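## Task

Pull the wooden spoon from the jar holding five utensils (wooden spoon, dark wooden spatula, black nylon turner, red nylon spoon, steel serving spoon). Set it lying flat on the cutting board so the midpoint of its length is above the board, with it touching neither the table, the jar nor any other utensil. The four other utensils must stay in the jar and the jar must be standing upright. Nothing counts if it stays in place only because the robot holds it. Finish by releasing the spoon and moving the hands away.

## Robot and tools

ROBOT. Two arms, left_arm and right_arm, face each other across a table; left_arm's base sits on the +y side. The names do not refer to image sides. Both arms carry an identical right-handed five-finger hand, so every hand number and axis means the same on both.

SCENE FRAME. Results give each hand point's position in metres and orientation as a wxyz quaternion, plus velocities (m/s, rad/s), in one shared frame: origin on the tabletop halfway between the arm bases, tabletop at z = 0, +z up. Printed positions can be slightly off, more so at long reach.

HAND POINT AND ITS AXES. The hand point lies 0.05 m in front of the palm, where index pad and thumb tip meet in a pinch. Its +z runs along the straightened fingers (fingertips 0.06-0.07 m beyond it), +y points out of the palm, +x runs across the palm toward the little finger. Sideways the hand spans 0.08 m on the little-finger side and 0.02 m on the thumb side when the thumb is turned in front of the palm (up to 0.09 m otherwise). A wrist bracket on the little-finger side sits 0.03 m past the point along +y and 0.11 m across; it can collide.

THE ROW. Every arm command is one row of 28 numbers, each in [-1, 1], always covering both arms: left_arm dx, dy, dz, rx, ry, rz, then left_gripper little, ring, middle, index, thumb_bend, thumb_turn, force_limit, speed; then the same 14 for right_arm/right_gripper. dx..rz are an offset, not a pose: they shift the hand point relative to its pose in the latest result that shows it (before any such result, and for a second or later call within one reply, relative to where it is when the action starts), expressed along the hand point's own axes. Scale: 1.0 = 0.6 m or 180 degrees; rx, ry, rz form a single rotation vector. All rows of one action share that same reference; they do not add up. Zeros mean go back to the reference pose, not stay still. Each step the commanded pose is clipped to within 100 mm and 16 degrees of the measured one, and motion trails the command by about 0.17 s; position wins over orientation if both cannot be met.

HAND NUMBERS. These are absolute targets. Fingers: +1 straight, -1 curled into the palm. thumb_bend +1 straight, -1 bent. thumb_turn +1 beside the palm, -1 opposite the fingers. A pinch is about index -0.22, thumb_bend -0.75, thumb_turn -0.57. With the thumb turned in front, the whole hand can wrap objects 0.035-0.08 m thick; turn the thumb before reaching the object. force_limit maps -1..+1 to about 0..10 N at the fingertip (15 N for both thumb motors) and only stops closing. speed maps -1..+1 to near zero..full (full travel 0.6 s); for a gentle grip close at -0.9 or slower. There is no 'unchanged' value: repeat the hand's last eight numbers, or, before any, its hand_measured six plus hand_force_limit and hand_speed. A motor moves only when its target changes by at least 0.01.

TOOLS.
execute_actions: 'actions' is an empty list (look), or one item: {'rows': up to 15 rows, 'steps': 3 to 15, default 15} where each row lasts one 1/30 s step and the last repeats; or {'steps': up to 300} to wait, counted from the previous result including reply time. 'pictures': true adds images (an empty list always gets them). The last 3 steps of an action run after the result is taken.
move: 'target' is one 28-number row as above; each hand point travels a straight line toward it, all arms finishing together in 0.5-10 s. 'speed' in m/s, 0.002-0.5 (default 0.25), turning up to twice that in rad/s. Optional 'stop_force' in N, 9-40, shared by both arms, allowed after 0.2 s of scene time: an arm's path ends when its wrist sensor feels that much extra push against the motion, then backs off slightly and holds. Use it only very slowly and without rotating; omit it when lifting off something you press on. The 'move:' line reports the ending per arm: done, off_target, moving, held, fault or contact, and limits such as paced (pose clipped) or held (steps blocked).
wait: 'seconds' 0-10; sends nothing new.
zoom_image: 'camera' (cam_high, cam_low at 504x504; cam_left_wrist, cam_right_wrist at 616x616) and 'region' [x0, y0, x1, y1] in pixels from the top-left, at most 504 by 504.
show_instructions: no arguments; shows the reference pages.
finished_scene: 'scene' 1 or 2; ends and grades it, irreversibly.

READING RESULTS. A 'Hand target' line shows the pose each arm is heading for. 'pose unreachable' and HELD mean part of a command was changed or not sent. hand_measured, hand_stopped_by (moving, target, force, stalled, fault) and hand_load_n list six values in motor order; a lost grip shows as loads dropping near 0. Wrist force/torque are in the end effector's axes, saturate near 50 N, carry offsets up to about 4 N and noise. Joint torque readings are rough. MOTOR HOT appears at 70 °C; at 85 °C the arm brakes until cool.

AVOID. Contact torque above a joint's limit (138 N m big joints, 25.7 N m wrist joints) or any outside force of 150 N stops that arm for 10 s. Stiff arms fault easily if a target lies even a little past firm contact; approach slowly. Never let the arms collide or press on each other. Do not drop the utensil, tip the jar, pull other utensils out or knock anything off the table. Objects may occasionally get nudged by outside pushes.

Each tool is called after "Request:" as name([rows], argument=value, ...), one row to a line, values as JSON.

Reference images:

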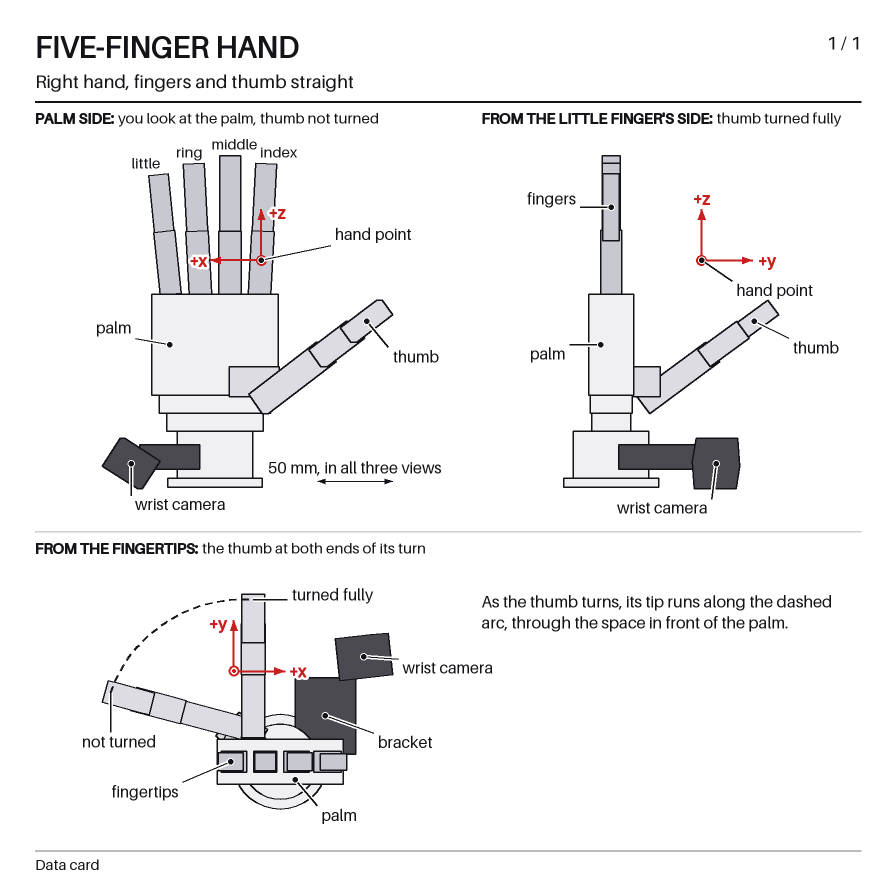

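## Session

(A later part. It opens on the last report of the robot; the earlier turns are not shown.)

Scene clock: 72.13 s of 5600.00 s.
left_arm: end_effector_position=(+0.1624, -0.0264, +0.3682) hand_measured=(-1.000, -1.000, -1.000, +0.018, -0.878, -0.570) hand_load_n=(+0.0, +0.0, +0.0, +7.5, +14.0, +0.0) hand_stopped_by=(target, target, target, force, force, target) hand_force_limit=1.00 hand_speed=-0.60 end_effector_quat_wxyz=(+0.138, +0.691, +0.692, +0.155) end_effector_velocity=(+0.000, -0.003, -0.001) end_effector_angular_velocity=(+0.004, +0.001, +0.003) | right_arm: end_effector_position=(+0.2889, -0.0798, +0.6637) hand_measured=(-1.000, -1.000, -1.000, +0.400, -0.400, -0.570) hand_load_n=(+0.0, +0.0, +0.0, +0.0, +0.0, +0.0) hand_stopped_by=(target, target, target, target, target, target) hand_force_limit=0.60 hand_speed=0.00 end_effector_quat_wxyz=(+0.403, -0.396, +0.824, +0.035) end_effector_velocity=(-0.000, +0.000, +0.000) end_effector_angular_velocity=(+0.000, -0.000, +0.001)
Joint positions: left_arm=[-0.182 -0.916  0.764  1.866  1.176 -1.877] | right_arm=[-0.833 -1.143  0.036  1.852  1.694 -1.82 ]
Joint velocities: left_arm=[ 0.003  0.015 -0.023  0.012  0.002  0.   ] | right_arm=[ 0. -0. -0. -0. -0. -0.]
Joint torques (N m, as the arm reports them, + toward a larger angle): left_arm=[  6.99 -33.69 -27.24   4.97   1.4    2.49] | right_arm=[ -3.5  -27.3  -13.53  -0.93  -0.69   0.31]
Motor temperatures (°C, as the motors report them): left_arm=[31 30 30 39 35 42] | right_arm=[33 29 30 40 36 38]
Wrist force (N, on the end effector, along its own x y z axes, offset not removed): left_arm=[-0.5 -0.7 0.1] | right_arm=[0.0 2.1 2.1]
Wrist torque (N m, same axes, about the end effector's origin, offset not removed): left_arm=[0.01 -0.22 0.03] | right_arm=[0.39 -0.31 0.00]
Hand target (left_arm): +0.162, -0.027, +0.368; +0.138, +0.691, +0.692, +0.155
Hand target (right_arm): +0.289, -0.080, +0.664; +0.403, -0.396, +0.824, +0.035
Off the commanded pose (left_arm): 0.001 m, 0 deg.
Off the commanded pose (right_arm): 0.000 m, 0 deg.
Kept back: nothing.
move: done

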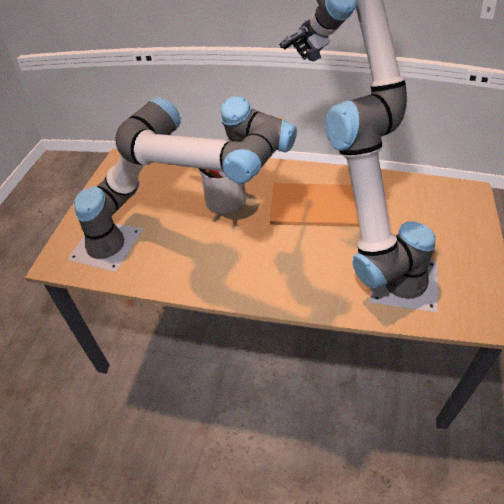

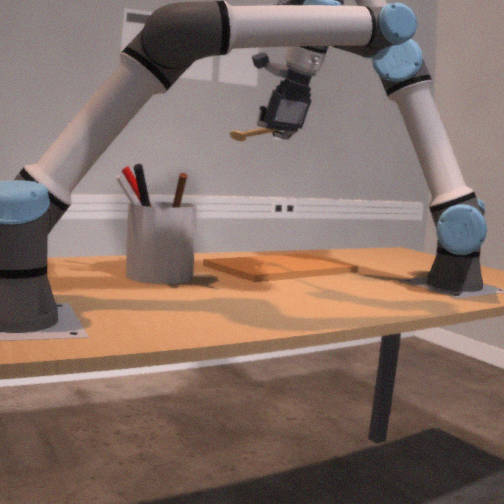

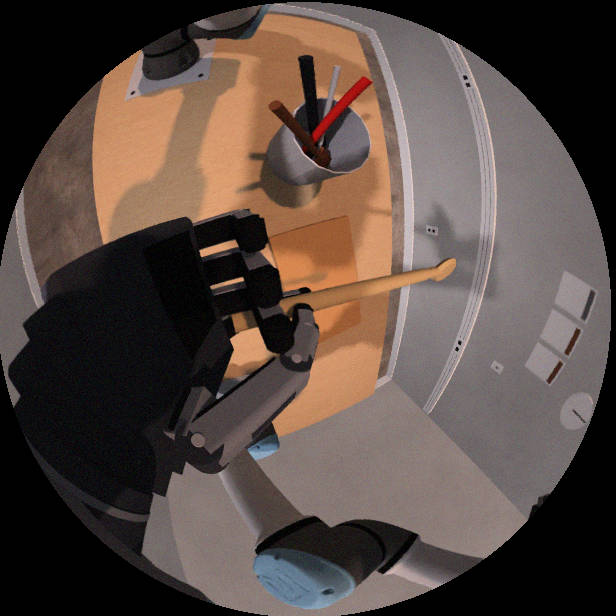

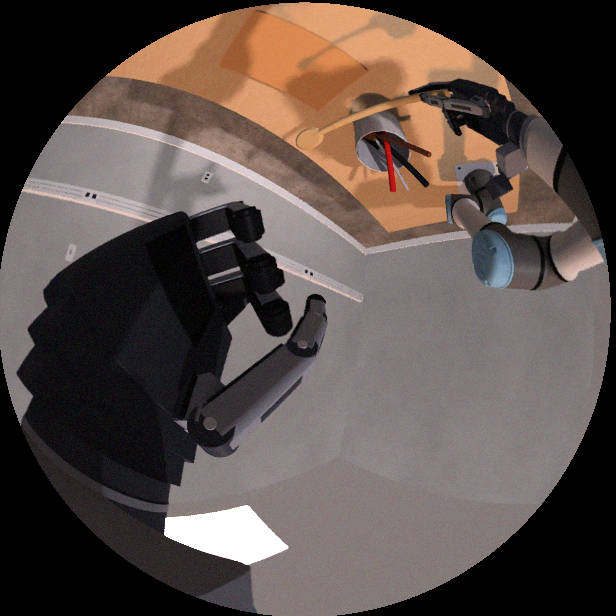

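Request:
move(target=[0,0,0,0.138,0,0,-1,-1,-1,-0.7,-0.9,-0.57,1,-0.6,0,0,0,0,0,0,-1,-1,-1,0.4,-0.4,-0.57,0.6,0], speed=0.15)

Request:
move(target=[0,0,0,0,0,0.48,-1,-1,-1,-0.7,-0.9,-0.57,1,-0.6,0,0,0,0,0,0,-1,-1,-1,0.4,-0.4,-0.57,0.6,0], speed=0.2)

Scene clock: 74.33 s of 5600.00 s.
left_arm: end_effector_position=(+0.1624, -0.0263, +0.3682) hand_measured=(-1.000, -1.000, -1.000, +0.018, -0.878, -0.570) hand_load_n=(+0.0, +0.0, +0.0, +7.5, +14.0, +0.0) hand_stopped_by=(target, target, target, force, force, target) hand_force_limit=1.00 hand_speed=-0.60 end_effector_quat_wxyz=(-0.012, +0.705, +0.709, +0.003) end_effector_velocity=(+0.001, +0.000, +0.000) end_effector_angular_velocity=(+0.003, +0.014, +0.002) | right_arm: end_effector_position=(+0.2889, -0.0798, +0.6637) hand_measured=(-1.000, -1.000, -1.000, +0.400, -0.400, -0.570) hand_load_n=(+0.0, +0.0, +0.0, +0.0, +0.0, +0.0) hand_stopped_by=(target, target, target, target, target, target) hand_force_limit=0.60 hand_speed=0.00 end_effector_quat_wxyz=(+0.403, -0.396, +0.824, +0.035) end_effector_velocity=(+0.001, -0.000, -0.000) end_effector_angular_velocity=(-0.001, -0.000, -0.002)
Joint positions: left_arm=[-0.003 -0.828  0.456  1.962  1.586 -1.674] | right_arm=[-0.833 -1.143  0.036  1.852  1.694 -1.82 ]
Joint velocities: left_arm=[ 0.008  0.008 -0.017  0.011  0.014  0.007] | right_arm=[-0.001  0.    -0.     0.     0.001 -0.   ]
Joint torques (N m, as the arm reports them, + toward a larger angle): left_arm=[  6.06 -36.18 -26.17   4.74   2.36   2.32] | right_arm=[ -2.76 -26.45 -14.51  -0.96  -0.71   0.21]
Motor temperatures (°C, as the motors report them): left_arm=[31 30 30 39 35 42] | right_arm=[33 29 30 40 36 38]
Wrist force (N, on the end effector, along its own x y z axes, offset not removed): left_arm=[0.3 -1.8 1.7] | right_arm=[1.5 2.1 0.7]
Wrist torque (N m, same axes, about the end effector's origin, offset not removed): left_arm=[-0.23 -0.36 0.11] | right_arm=[0.44 -0.45 0.08]
Hand target (left_arm): +0.162, -0.026, +0.368; -0.013, +0.705, +0.709, +0.002
Hand target (right_arm): +0.289, -0.080, +0.664; +0.403, -0.396, +0.824, +0.035
Off the commanded pose (left_arm): 0.000 m, 0 deg.
Off the commanded pose (right_arm): 0.000 m, 0 deg.
Kept back: nothing.
move: done

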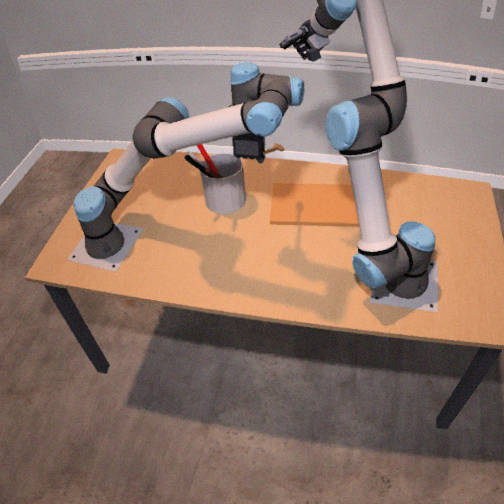

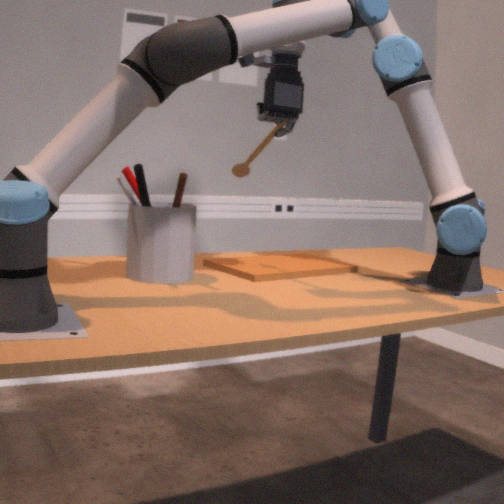

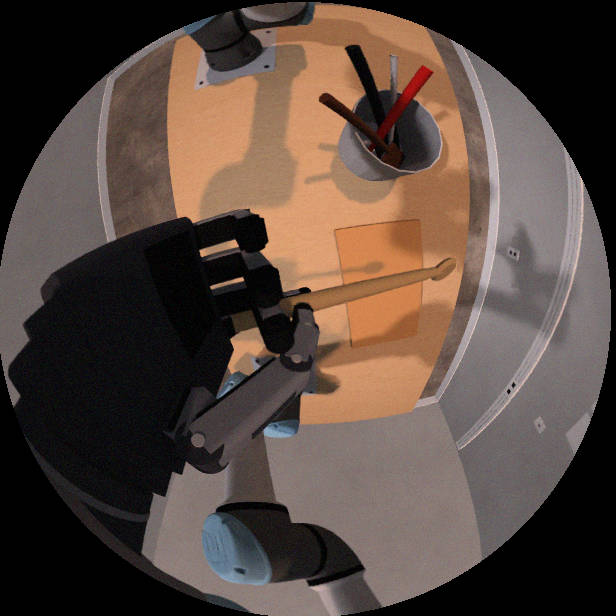

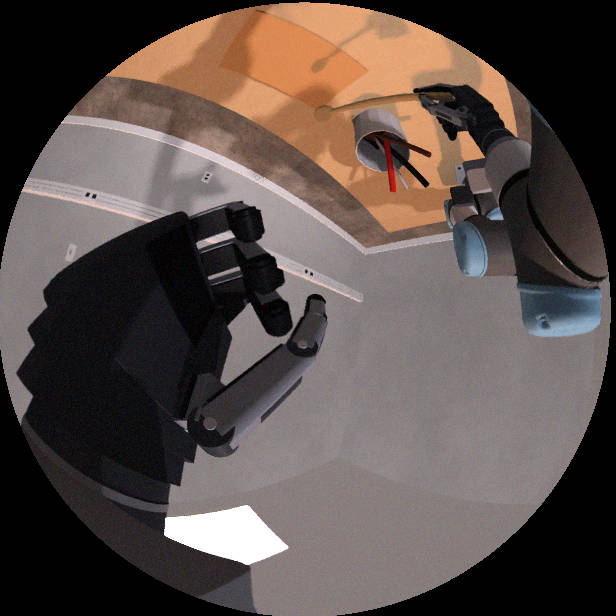

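Scene clock: 78.63 s of 5600.00 s.
left_arm: end_effector_position=(+0.1623, -0.0261, +0.3681) hand_measured=(-1.000, -1.000, -1.000, +0.018, -0.878, -0.570) hand_load_n=(+0.0, +0.0, +0.0, +7.5, +14.0, +0.0) hand_stopped_by=(target, target, target, force, force, target) hand_force_limit=1.00 hand_speed=-0.60 end_effector_quat_wxyz=(-0.011, +0.999, +0.036, -0.006) end_effector_velocity=(-0.000, -0.000, +0.000) end_effector_angular_velocity=(+0.000, +0.001, -0.019) | right_arm: end_effector_position=(+0.2889, -0.0798, +0.6637) hand_measured=(-1.000, -1.000, -1.000, +0.400, -0.400, -0.570) hand_load_n=(+0.0, +0.0, +0.0, +0.0, +0.0, +0.0) hand_stopped_by=(target, target, target, target, target, target) hand_force_limit=0.60 hand_speed=0.00 end_effector_quat_wxyz=(+0.403, -0.396, +0.824, +0.035) end_effector_velocity=(+0.000, -0.000, -0.000) end_effector_angular_velocity=(-0.000, -0.000, -0.000)
Joint positions: left_arm=[ 0.154 -0.886  0.561  1.918  1.582 -0.011] | right_arm=[-0.833 -1.143  0.036  1.852  1.694 -1.82 ]
Joint velocities: left_arm=[ 0.002  0.006 -0.011  0.006  0.001  0.021] | right_arm=[-0.  0. -0. -0.  0. -0.]
Joint torques (N m, as the arm reports them, + toward a larger angle): left_arm=[  6.48 -34.28 -29.54   4.47   2.62   2.57] | right_arm=[ -3.41 -27.37 -14.53  -1.06  -0.54   0.16]
Motor temperatures (°C, as the motors report them): left_arm=[31 30 30 39 35 42] | right_arm=[33 29 30 40 36 38]
Wrist force (N, on the end effector, along its own x y z axes, offset not removed): left_arm=[0.3 -1.7 0.8] | right_arm=[0.3 1.0 2.9]
Wrist torque (N m, same axes, about the end effector's origin, offset not removed): left_arm=[-0.20 -0.32 0.14] | right_arm=[0.14 -0.32 0.03]
Hand target (left_arm): +0.162, -0.026, +0.368; -0.011, +0.999, +0.035, -0.006
Hand target (right_arm): +0.289, -0.080, +0.664; +0.403, -0.396, +0.824, +0.035
Off the commanded pose (left_arm): 0.000 m, 0 deg.
Off the commanded pose (right_arm): 0.000 m, 0 deg.
Kept back: nothing.
move: done

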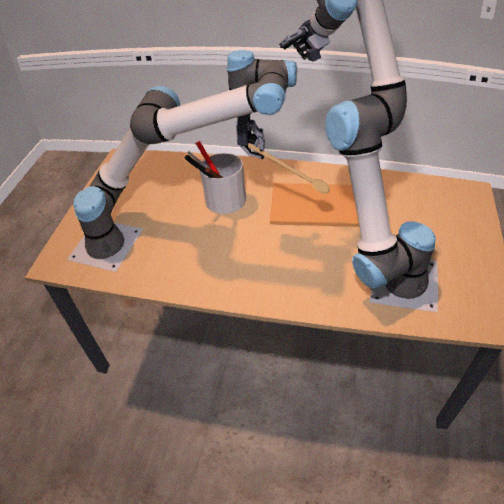

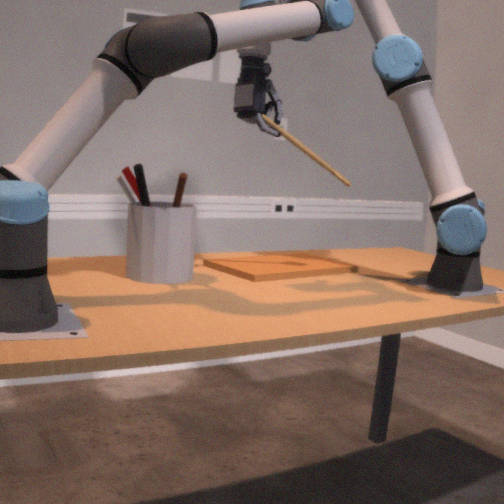

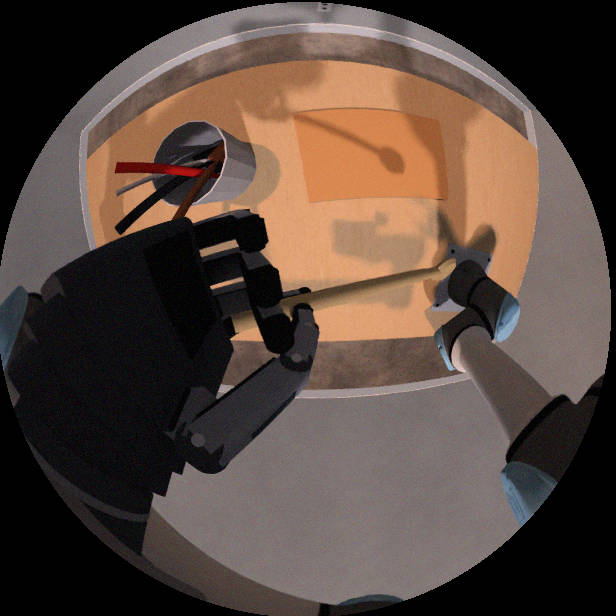

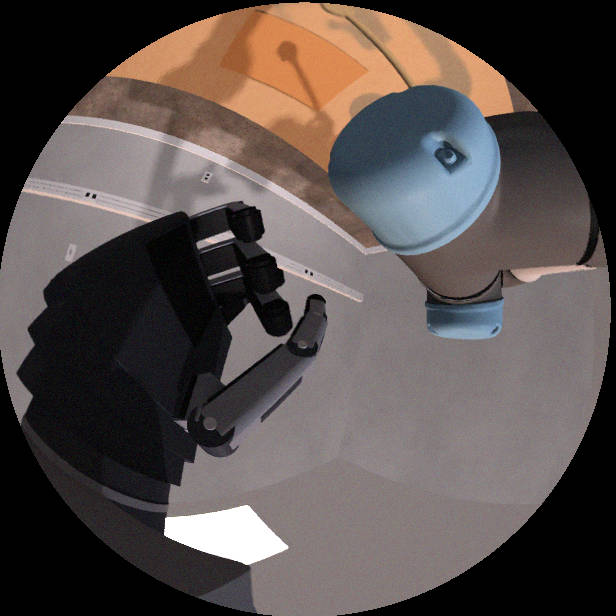

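Request:
move(target=[0.13,-0.03,0.4,0,0,0,-1,-1,-1,-0.7,-0.9,-0.57,1,-0.6,0,0,0,0,0,0,-1,-1,-1,0.4,-0.4,-0.57,0.6,0], speed=0.1)

Scene clock: 81.97 s of 5600.00 s.
left_arm: end_effector_position=(+0.2354, +0.0027, +0.1280) hand_measured=(-1.000, -1.000, -1.000, +0.018, -0.878, -0.570) hand_load_n=(+0.0, +0.0, +0.5, +5.0, +14.5, +3.0) hand_stopped_by=(target, target, target, force, force, target) hand_force_limit=1.00 hand_speed=-0.60 end_effector_quat_wxyz=(-0.011, +0.999, +0.036, -0.006) end_effector_velocity=(+0.001, +0.000, -0.002) end_effector_angular_velocity=(-0.001, -0.000, +0.001) | right_arm: end_effector_position=(+0.2889, -0.0798, +0.6637) hand_measured=(-1.000, -1.000, -1.000, +0.400, -0.400, -0.570) hand_load_n=(+0.0, +0.0, +0.0, +0.0, +0.0, +0.0) hand_stopped_by=(target, target, target, target, target, target) hand_force_limit=0.60 hand_speed=0.00 end_effector_quat_wxyz=(+0.403, -0.396, +0.824, +0.035) end_effector_velocity=(+0.001, +0.000, -0.000) end_effector_angular_velocity=(-0.000, +0.001, -0.002)
Joint positions: left_arm=[ 0.295 -0.895  1.198  1.291  1.579  0.13 ] | right_arm=[-0.833 -1.143  0.036  1.852  1.694 -1.82 ]
Joint velocities: left_arm=[ 0.003  0.002  0.002 -0.006 -0.     0.002] | right_arm=[-0.     0.001  0.     0.     0.001  0.001]
Joint torques (N m, as the arm reports them, + toward a larger angle): left_arm=[  7.63 -33.29 -10.48  -0.37  -2.83   2.21] | right_arm=[ -4.1  -27.1  -14.5   -1.05  -0.42   0.44]
Motor temperatures (°C, as the motors report them): left_arm=[31 30 30 39 35 42] | right_arm=[33 29 30 40 36 38]
Wrist force (N, on the end effector, along its own x y z axes, offset not removed): left_arm=[-1.4 -1.7 -0.2] | right_arm=[2.2 1.0 3.1]
Wrist torque (N m, same axes, about the end effector's origin, offset not removed): left_arm=[-0.50 -0.49 0.28] | right_arm=[0.20 -0.57 0.01]
Hand target (left_arm): +0.236, +0.003, +0.128; -0.011, +0.999, +0.036, -0.006
Hand target (right_arm): +0.289, -0.080, +0.664; +0.403, -0.396, +0.824, +0.035
Off the commanded pose (left_arm): 0.000 m, 0 deg.
Off the commanded pose (right_arm): 0.000 m, 0 deg.
Kept back: nothing.
move: done

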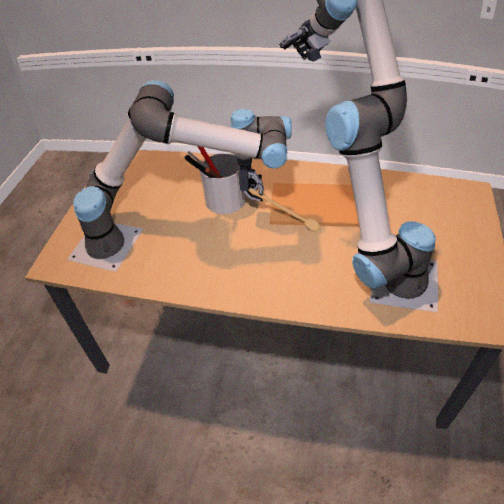

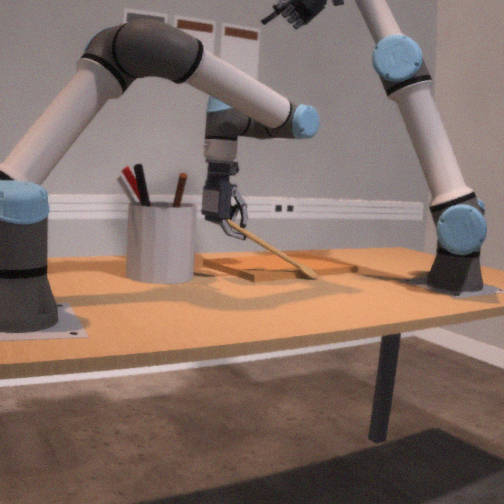

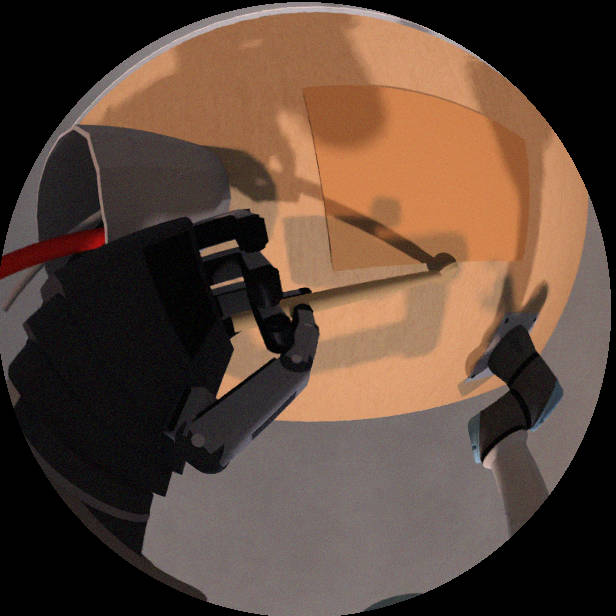

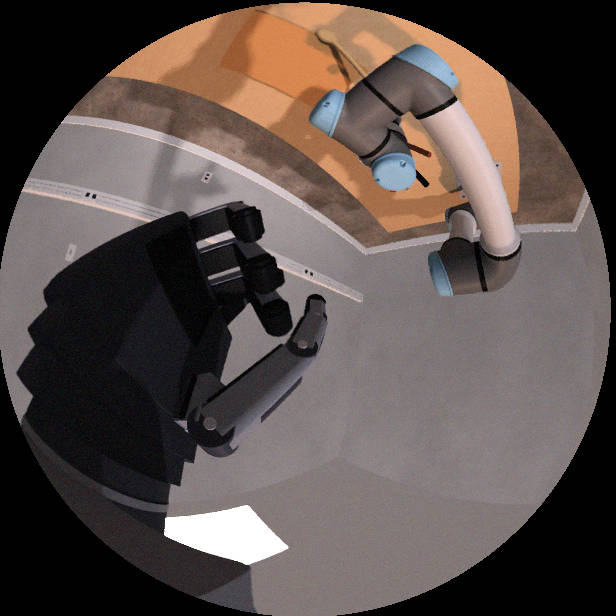

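Request:
move(target=[0.13,0.08,-0.08,0,0,-0.08,-1,-1,-1,-0.7,-0.9,-0.57,1,-0.6,0,0,0,0,0,0,-1,-1,-1,0.4,-0.4,-0.57,0.6,0], speed=0.06)

Request:
move(target=[0,0,0.11,0,0,0,-1,-1,-1,-0.7,-0.9,-0.57,1,-0.6,0,0,0,0,0,0,-1,-1,-1,0.4,-0.4,-0.57,0.6,0], speed=0.04)

Scene clock: 85.63 s of 5600.00 s.
left_arm: end_effector_position=(+0.3171, -0.0404, +0.1739) hand_measured=(-1.000, -1.000, -1.000, +0.018, -0.878, -0.570) hand_load_n=(+0.0, +0.0, +0.5, +9.5, +13.5, +1.5) hand_stopped_by=(target, target, target, force, force, target) hand_force_limit=1.00 hand_speed=-0.60 end_effector_quat_wxyz=(-0.012, +0.987, +0.160, -0.004) end_effector_velocity=(+0.002, -0.002, +0.002) end_effector_angular_velocity=(-0.000, -0.001, +0.005) | right_arm: end_effector_position=(+0.2889, -0.0798, +0.6637) hand_measured=(-1.000, -1.000, -1.000, +0.400, -0.400, -0.570) hand_load_n=(+0.0, +0.0, +0.0, +0.0, +0.0, +0.0) hand_stopped_by=(target, target, target, target, target, target) hand_force_limit=0.60 hand_speed=0.00 end_effector_quat_wxyz=(+0.403, -0.396, +0.824, +0.035) end_effector_velocity=(+0.000, -0.000, -0.000) end_effector_angular_velocity=(-0.001, +0.000, -0.000)
Joint positions: left_arm=[ 0.389 -0.737  0.802  1.53   1.576 -0.027] | right_arm=[-0.833 -1.143  0.036  1.852  1.694 -1.82 ]
Joint velocities: left_arm=[ 0.001  0.006 -0.016  0.01  -0.001 -0.004] | right_arm=[-0.     0.     0.     0.     0.    -0.001]
Joint torques (N m, as the arm reports them, + toward a larger angle): left_arm=[  6.48 -41.51 -28.18   4.36  -0.68  -2.44] | right_arm=[ -2.76 -28.11 -13.96  -1.03  -0.79   0.31]
Motor temperatures (°C, as the motors report them): left_arm=[31 30 30 39 35 42] | right_arm=[33 29 30 40 36 38]
Wrist force (N, on the end effector, along its own x y z axes, offset not removed): left_arm=[1.5 -1.0 0.9] | right_arm=[1.1 2.7 1.1]
Wrist torque (N m, same axes, about the end effector's origin, offset not removed): left_arm=[-0.06 -0.50 0.17] | right_arm=[0.59 -0.39 0.17]
Hand target (left_arm): +0.317, -0.041, +0.174; -0.012, +0.987, +0.161, -0.004
Hand target (right_arm): +0.289, -0.080, +0.664; +0.403, -0.396, +0.824, +0.035
Off the commanded pose (left_arm): 0.000 m, 0 deg.
Off the commanded pose (right_arm): 0.000 m, 0 deg.
Kept back: nothing.
move: done

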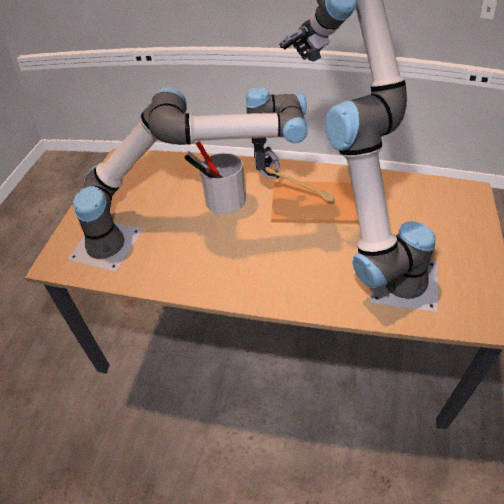

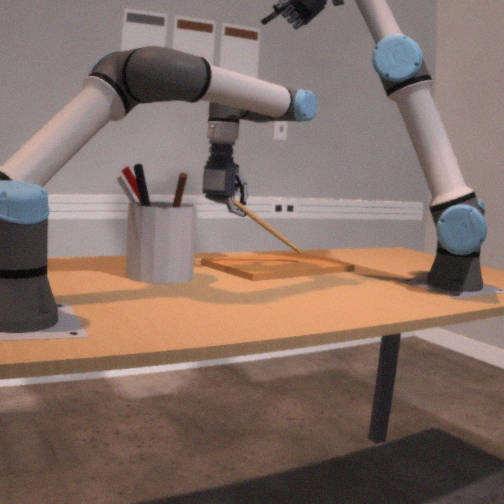

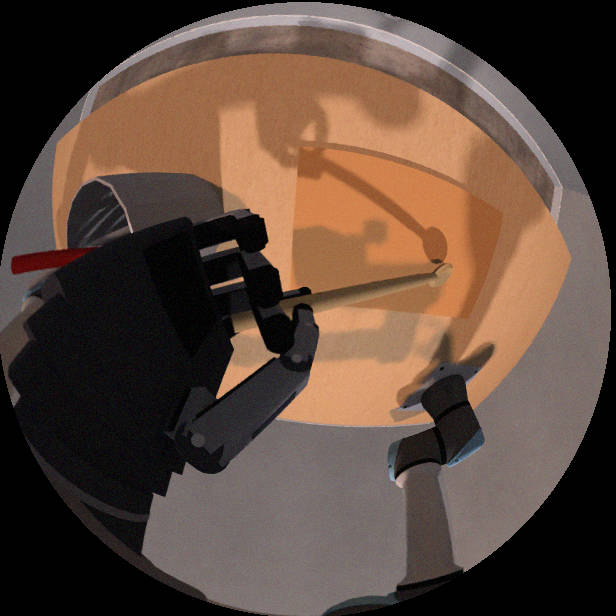

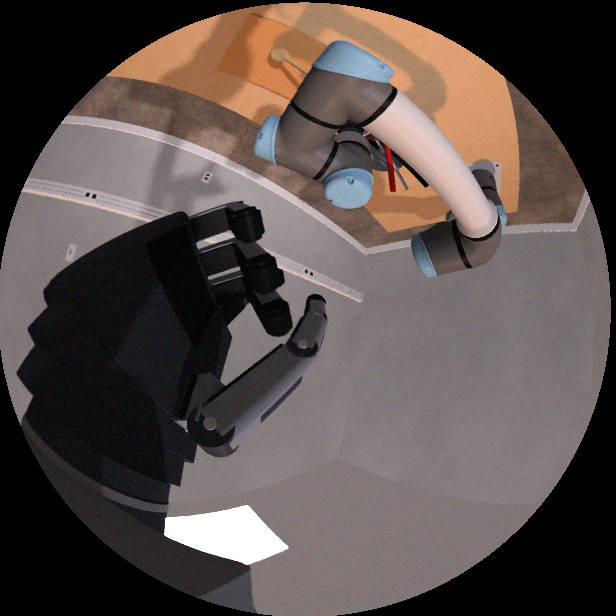

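Scene clock: 87.70 s of 5600.00 s.
left_arm: end_effector_position=(+0.3162, -0.0389, +0.1082) hand_measured=(-1.000, -1.000, -1.000, +0.018, -0.870, -0.570) hand_load_n=(+0.0, +0.0, +0.5, +9.0, +28.0, -2.0) hand_stopped_by=(target, target, target, force, force, target) hand_force_limit=1.00 hand_speed=-0.60 end_effector_quat_wxyz=(-0.012, +0.987, +0.160, -0.004) end_effector_velocity=(-0.000, +0.000, -0.004) end_effector_angular_velocity=(+0.002, +0.001, -0.001) | right_arm: end_effector_position=(+0.2889, -0.0798, +0.6637) hand_measured=(-1.000, -1.000, -1.000, +0.400, -0.400, -0.570) hand_load_n=(+0.0, +0.0, +0.0, +0.0, +0.0, +0.0) hand_stopped_by=(target, target, target, target, target, target) hand_force_limit=0.60 hand_speed=0.00 end_effector_quat_wxyz=(+0.403, -0.396, +0.824, +0.035) end_effector_velocity=(-0.001, +0.000, +0.000) end_effector_angular_velocity=(+0.001, +0.000, +0.002)
Joint positions: left_arm=[ 0.388 -0.714  0.929  1.38   1.576 -0.028] | right_arm=[-0.833 -1.143  0.036  1.852  1.694 -1.82 ]
Joint velocities: left_arm=[-0.     0.003  0.005 -0.005  0.001  0.001] | right_arm=[ 0.001 -0.001 -0.    -0.    -0.001  0.   ]
Joint torques (N m, as the arm reports them, + toward a larger angle): left_arm=[ -8.39 -32.79  -8.48  -0.15   1.25  -2.37] | right_arm=[ -3.5  -27.84 -14.58  -1.07  -0.68   0.25]
Motor temperatures (°C, as the motors report them): left_arm=[31 30 30 39 35 42] | right_arm=[33 29 30 40 36 38]
Wrist force (N, on the end effector, along its own x y z axes, offset not removed): left_arm=[1.6 -5.2 -8.9] | right_arm=[0.9 2.9 1.8]
Wrist torque (N m, same axes, about the end effector's origin, offset not removed): left_arm=[-1.88 -0.58 0.01] | right_arm=[0.43 -0.24 0.08]
Hand target (left_arm): +0.316, -0.039, +0.108; -0.012, +0.987, +0.160, -0.004
Hand target (right_arm): +0.289, -0.080, +0.664; +0.403, -0.396, +0.824, +0.035
Off the commanded pose (left_arm): 0.000 m, 0 deg.
Off the commanded pose (right_arm): 0.000 m, 0 deg.
Kept back: nothing.
move: done

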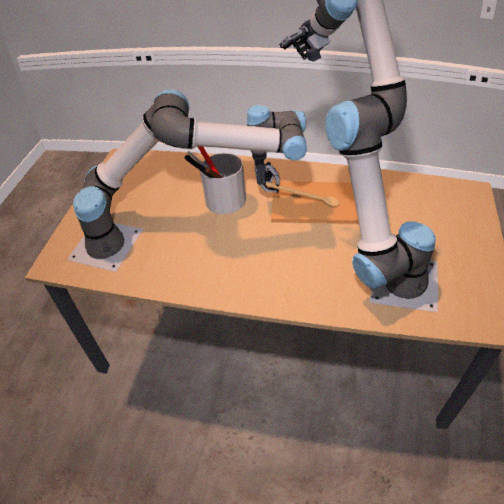

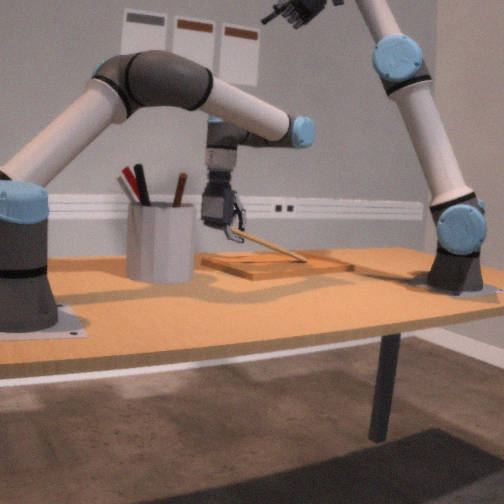

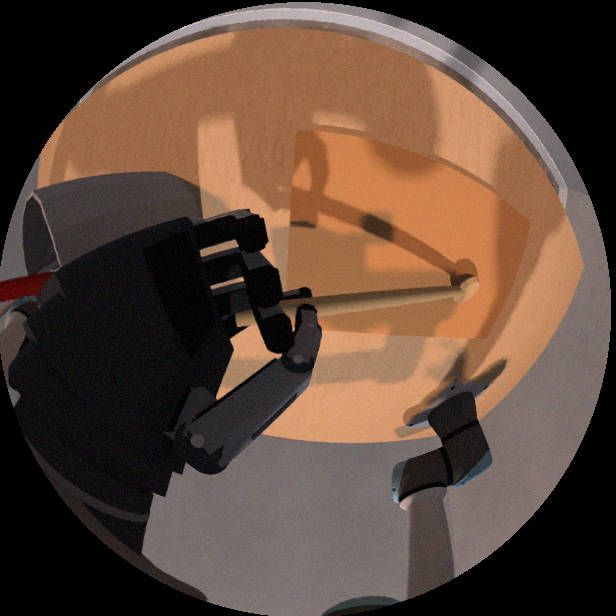

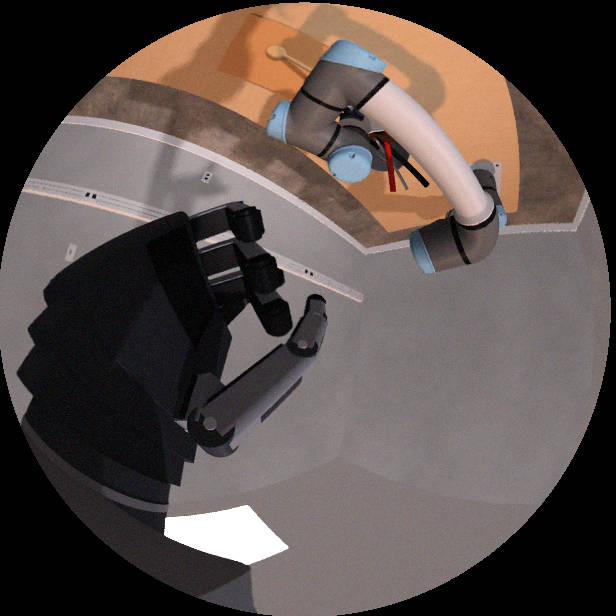

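Request:
move(target=[0,0,0.08,-0.1,0,0,-1,-1,-1,-0.7,-0.9,-0.57,1,-0.6,0,0,0,0,0,0,-1,-1,-1,0.4,-0.4,-0.57,0.6,0], speed=0.03)

Scene clock: 93.40 s of 5600.00 s.
left_arm: end_effector_position=(+0.3156, -0.0379, +0.0606) hand_measured=(-1.000, -1.000, -1.000, +0.018, -0.870, -0.570) hand_load_n=(+0.0, +0.0, -0.5, +3.5, +16.5, +0.0) hand_stopped_by=(target, target, target, force, force, target) hand_force_limit=1.00 hand_speed=-0.60 end_effector_quat_wxyz=(+0.142, +0.977, +0.159, +0.021) end_effector_velocity=(-0.000, -0.000, -0.003) end_effector_angular_velocity=(-0.017, -0.006, -0.001) | right_arm: end_effector_position=(+0.2889, -0.0798, +0.6637) hand_measured=(-1.000, -1.000, -1.000, +0.400, -0.400, -0.570) hand_load_n=(+0.0, +0.0, +0.0, +0.0, +0.0, +0.0) hand_stopped_by=(target, target, target, target, target, target) hand_force_limit=0.60 hand_speed=0.00 end_effector_quat_wxyz=(+0.403, -0.396, +0.824, +0.035) end_effector_velocity=(-0.000, +0.000, +0.000) end_effector_angular_velocity=(+0.000, +0.000, +0.002)
Joint positions: left_arm=[ 0.383 -0.872  1.337  0.818  1.566 -0.033] | right_arm=[-0.833 -1.143  0.036  1.852  1.694 -1.82 ]
Joint velocities: left_arm=[-0.001 -0.006  0.022 -0.034 -0.001  0.   ] | right_arm=[ 0.001  0.    -0.    -0.    -0.001 -0.   ]
Joint torques (N m, as the arm reports them, + toward a larger angle): left_arm=[ -7.11 -59.79 -10.39  -0.88  -2.26  -2.33] | right_arm=[ -3.07 -26.79 -14.74  -0.95  -0.74   0.35]
Motor temperatures (°C, as the motors report them): left_arm=[31 30 30 39 35 42] | right_arm=[33 29 30 40 36 38]
Wrist force (N, on the end effector, along its own x y z axes, offset not removed): left_arm=[-0.2 -2.0 1.3] | right_arm=[1.3 2.6 3.9]
Wrist torque (N m, same axes, about the end effector's origin, offset not removed): left_arm=[-0.70 -0.40 0.07] | right_arm=[0.36 -0.46 0.15]
Hand target (left_arm): +0.316, -0.038, +0.060; +0.143, +0.977, +0.159, +0.021
Hand target (right_arm): +0.289, -0.080, +0.664; +0.403, -0.396, +0.824, +0.035
Off the commanded pose (left_arm): 0.000 m, 0 deg.
Off the commanded pose (right_arm): 0.000 m, 0 deg.
Kept back: nothing.
move: done

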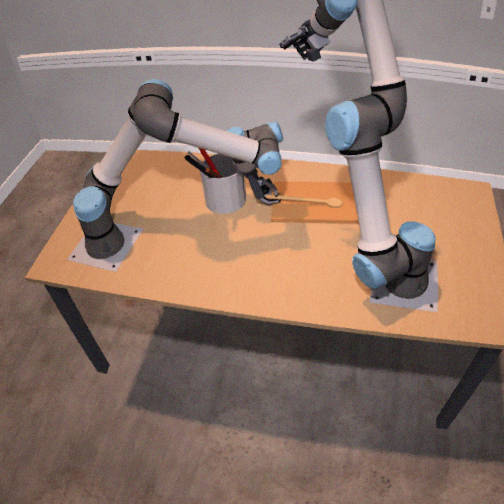

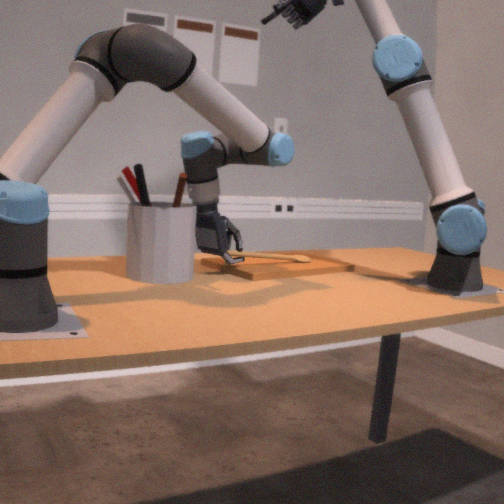

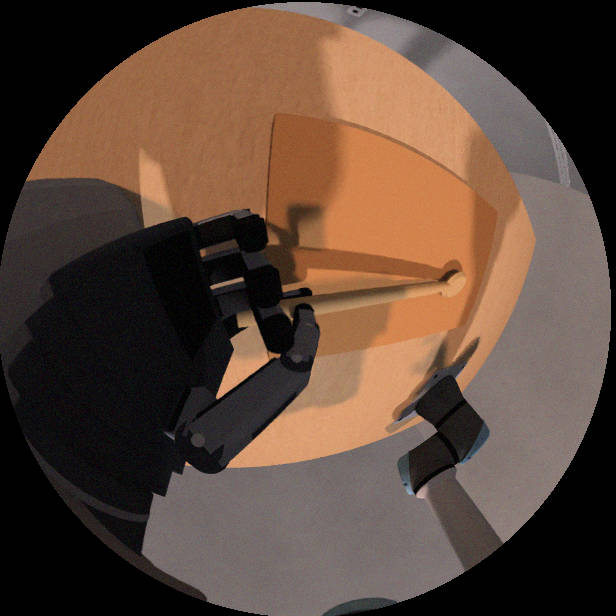

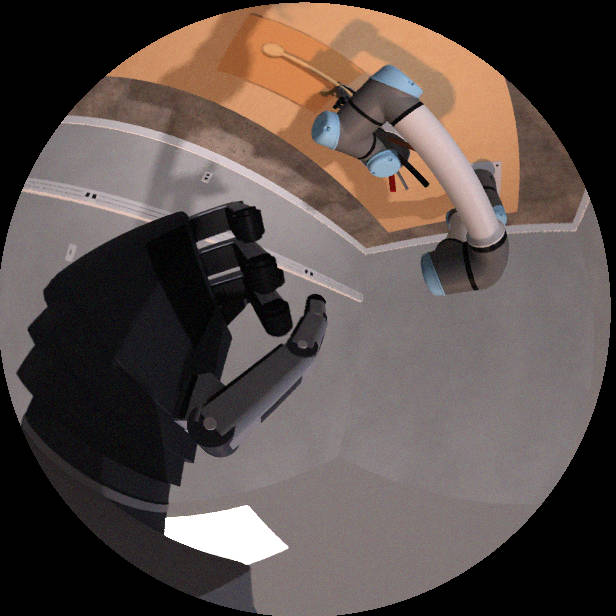

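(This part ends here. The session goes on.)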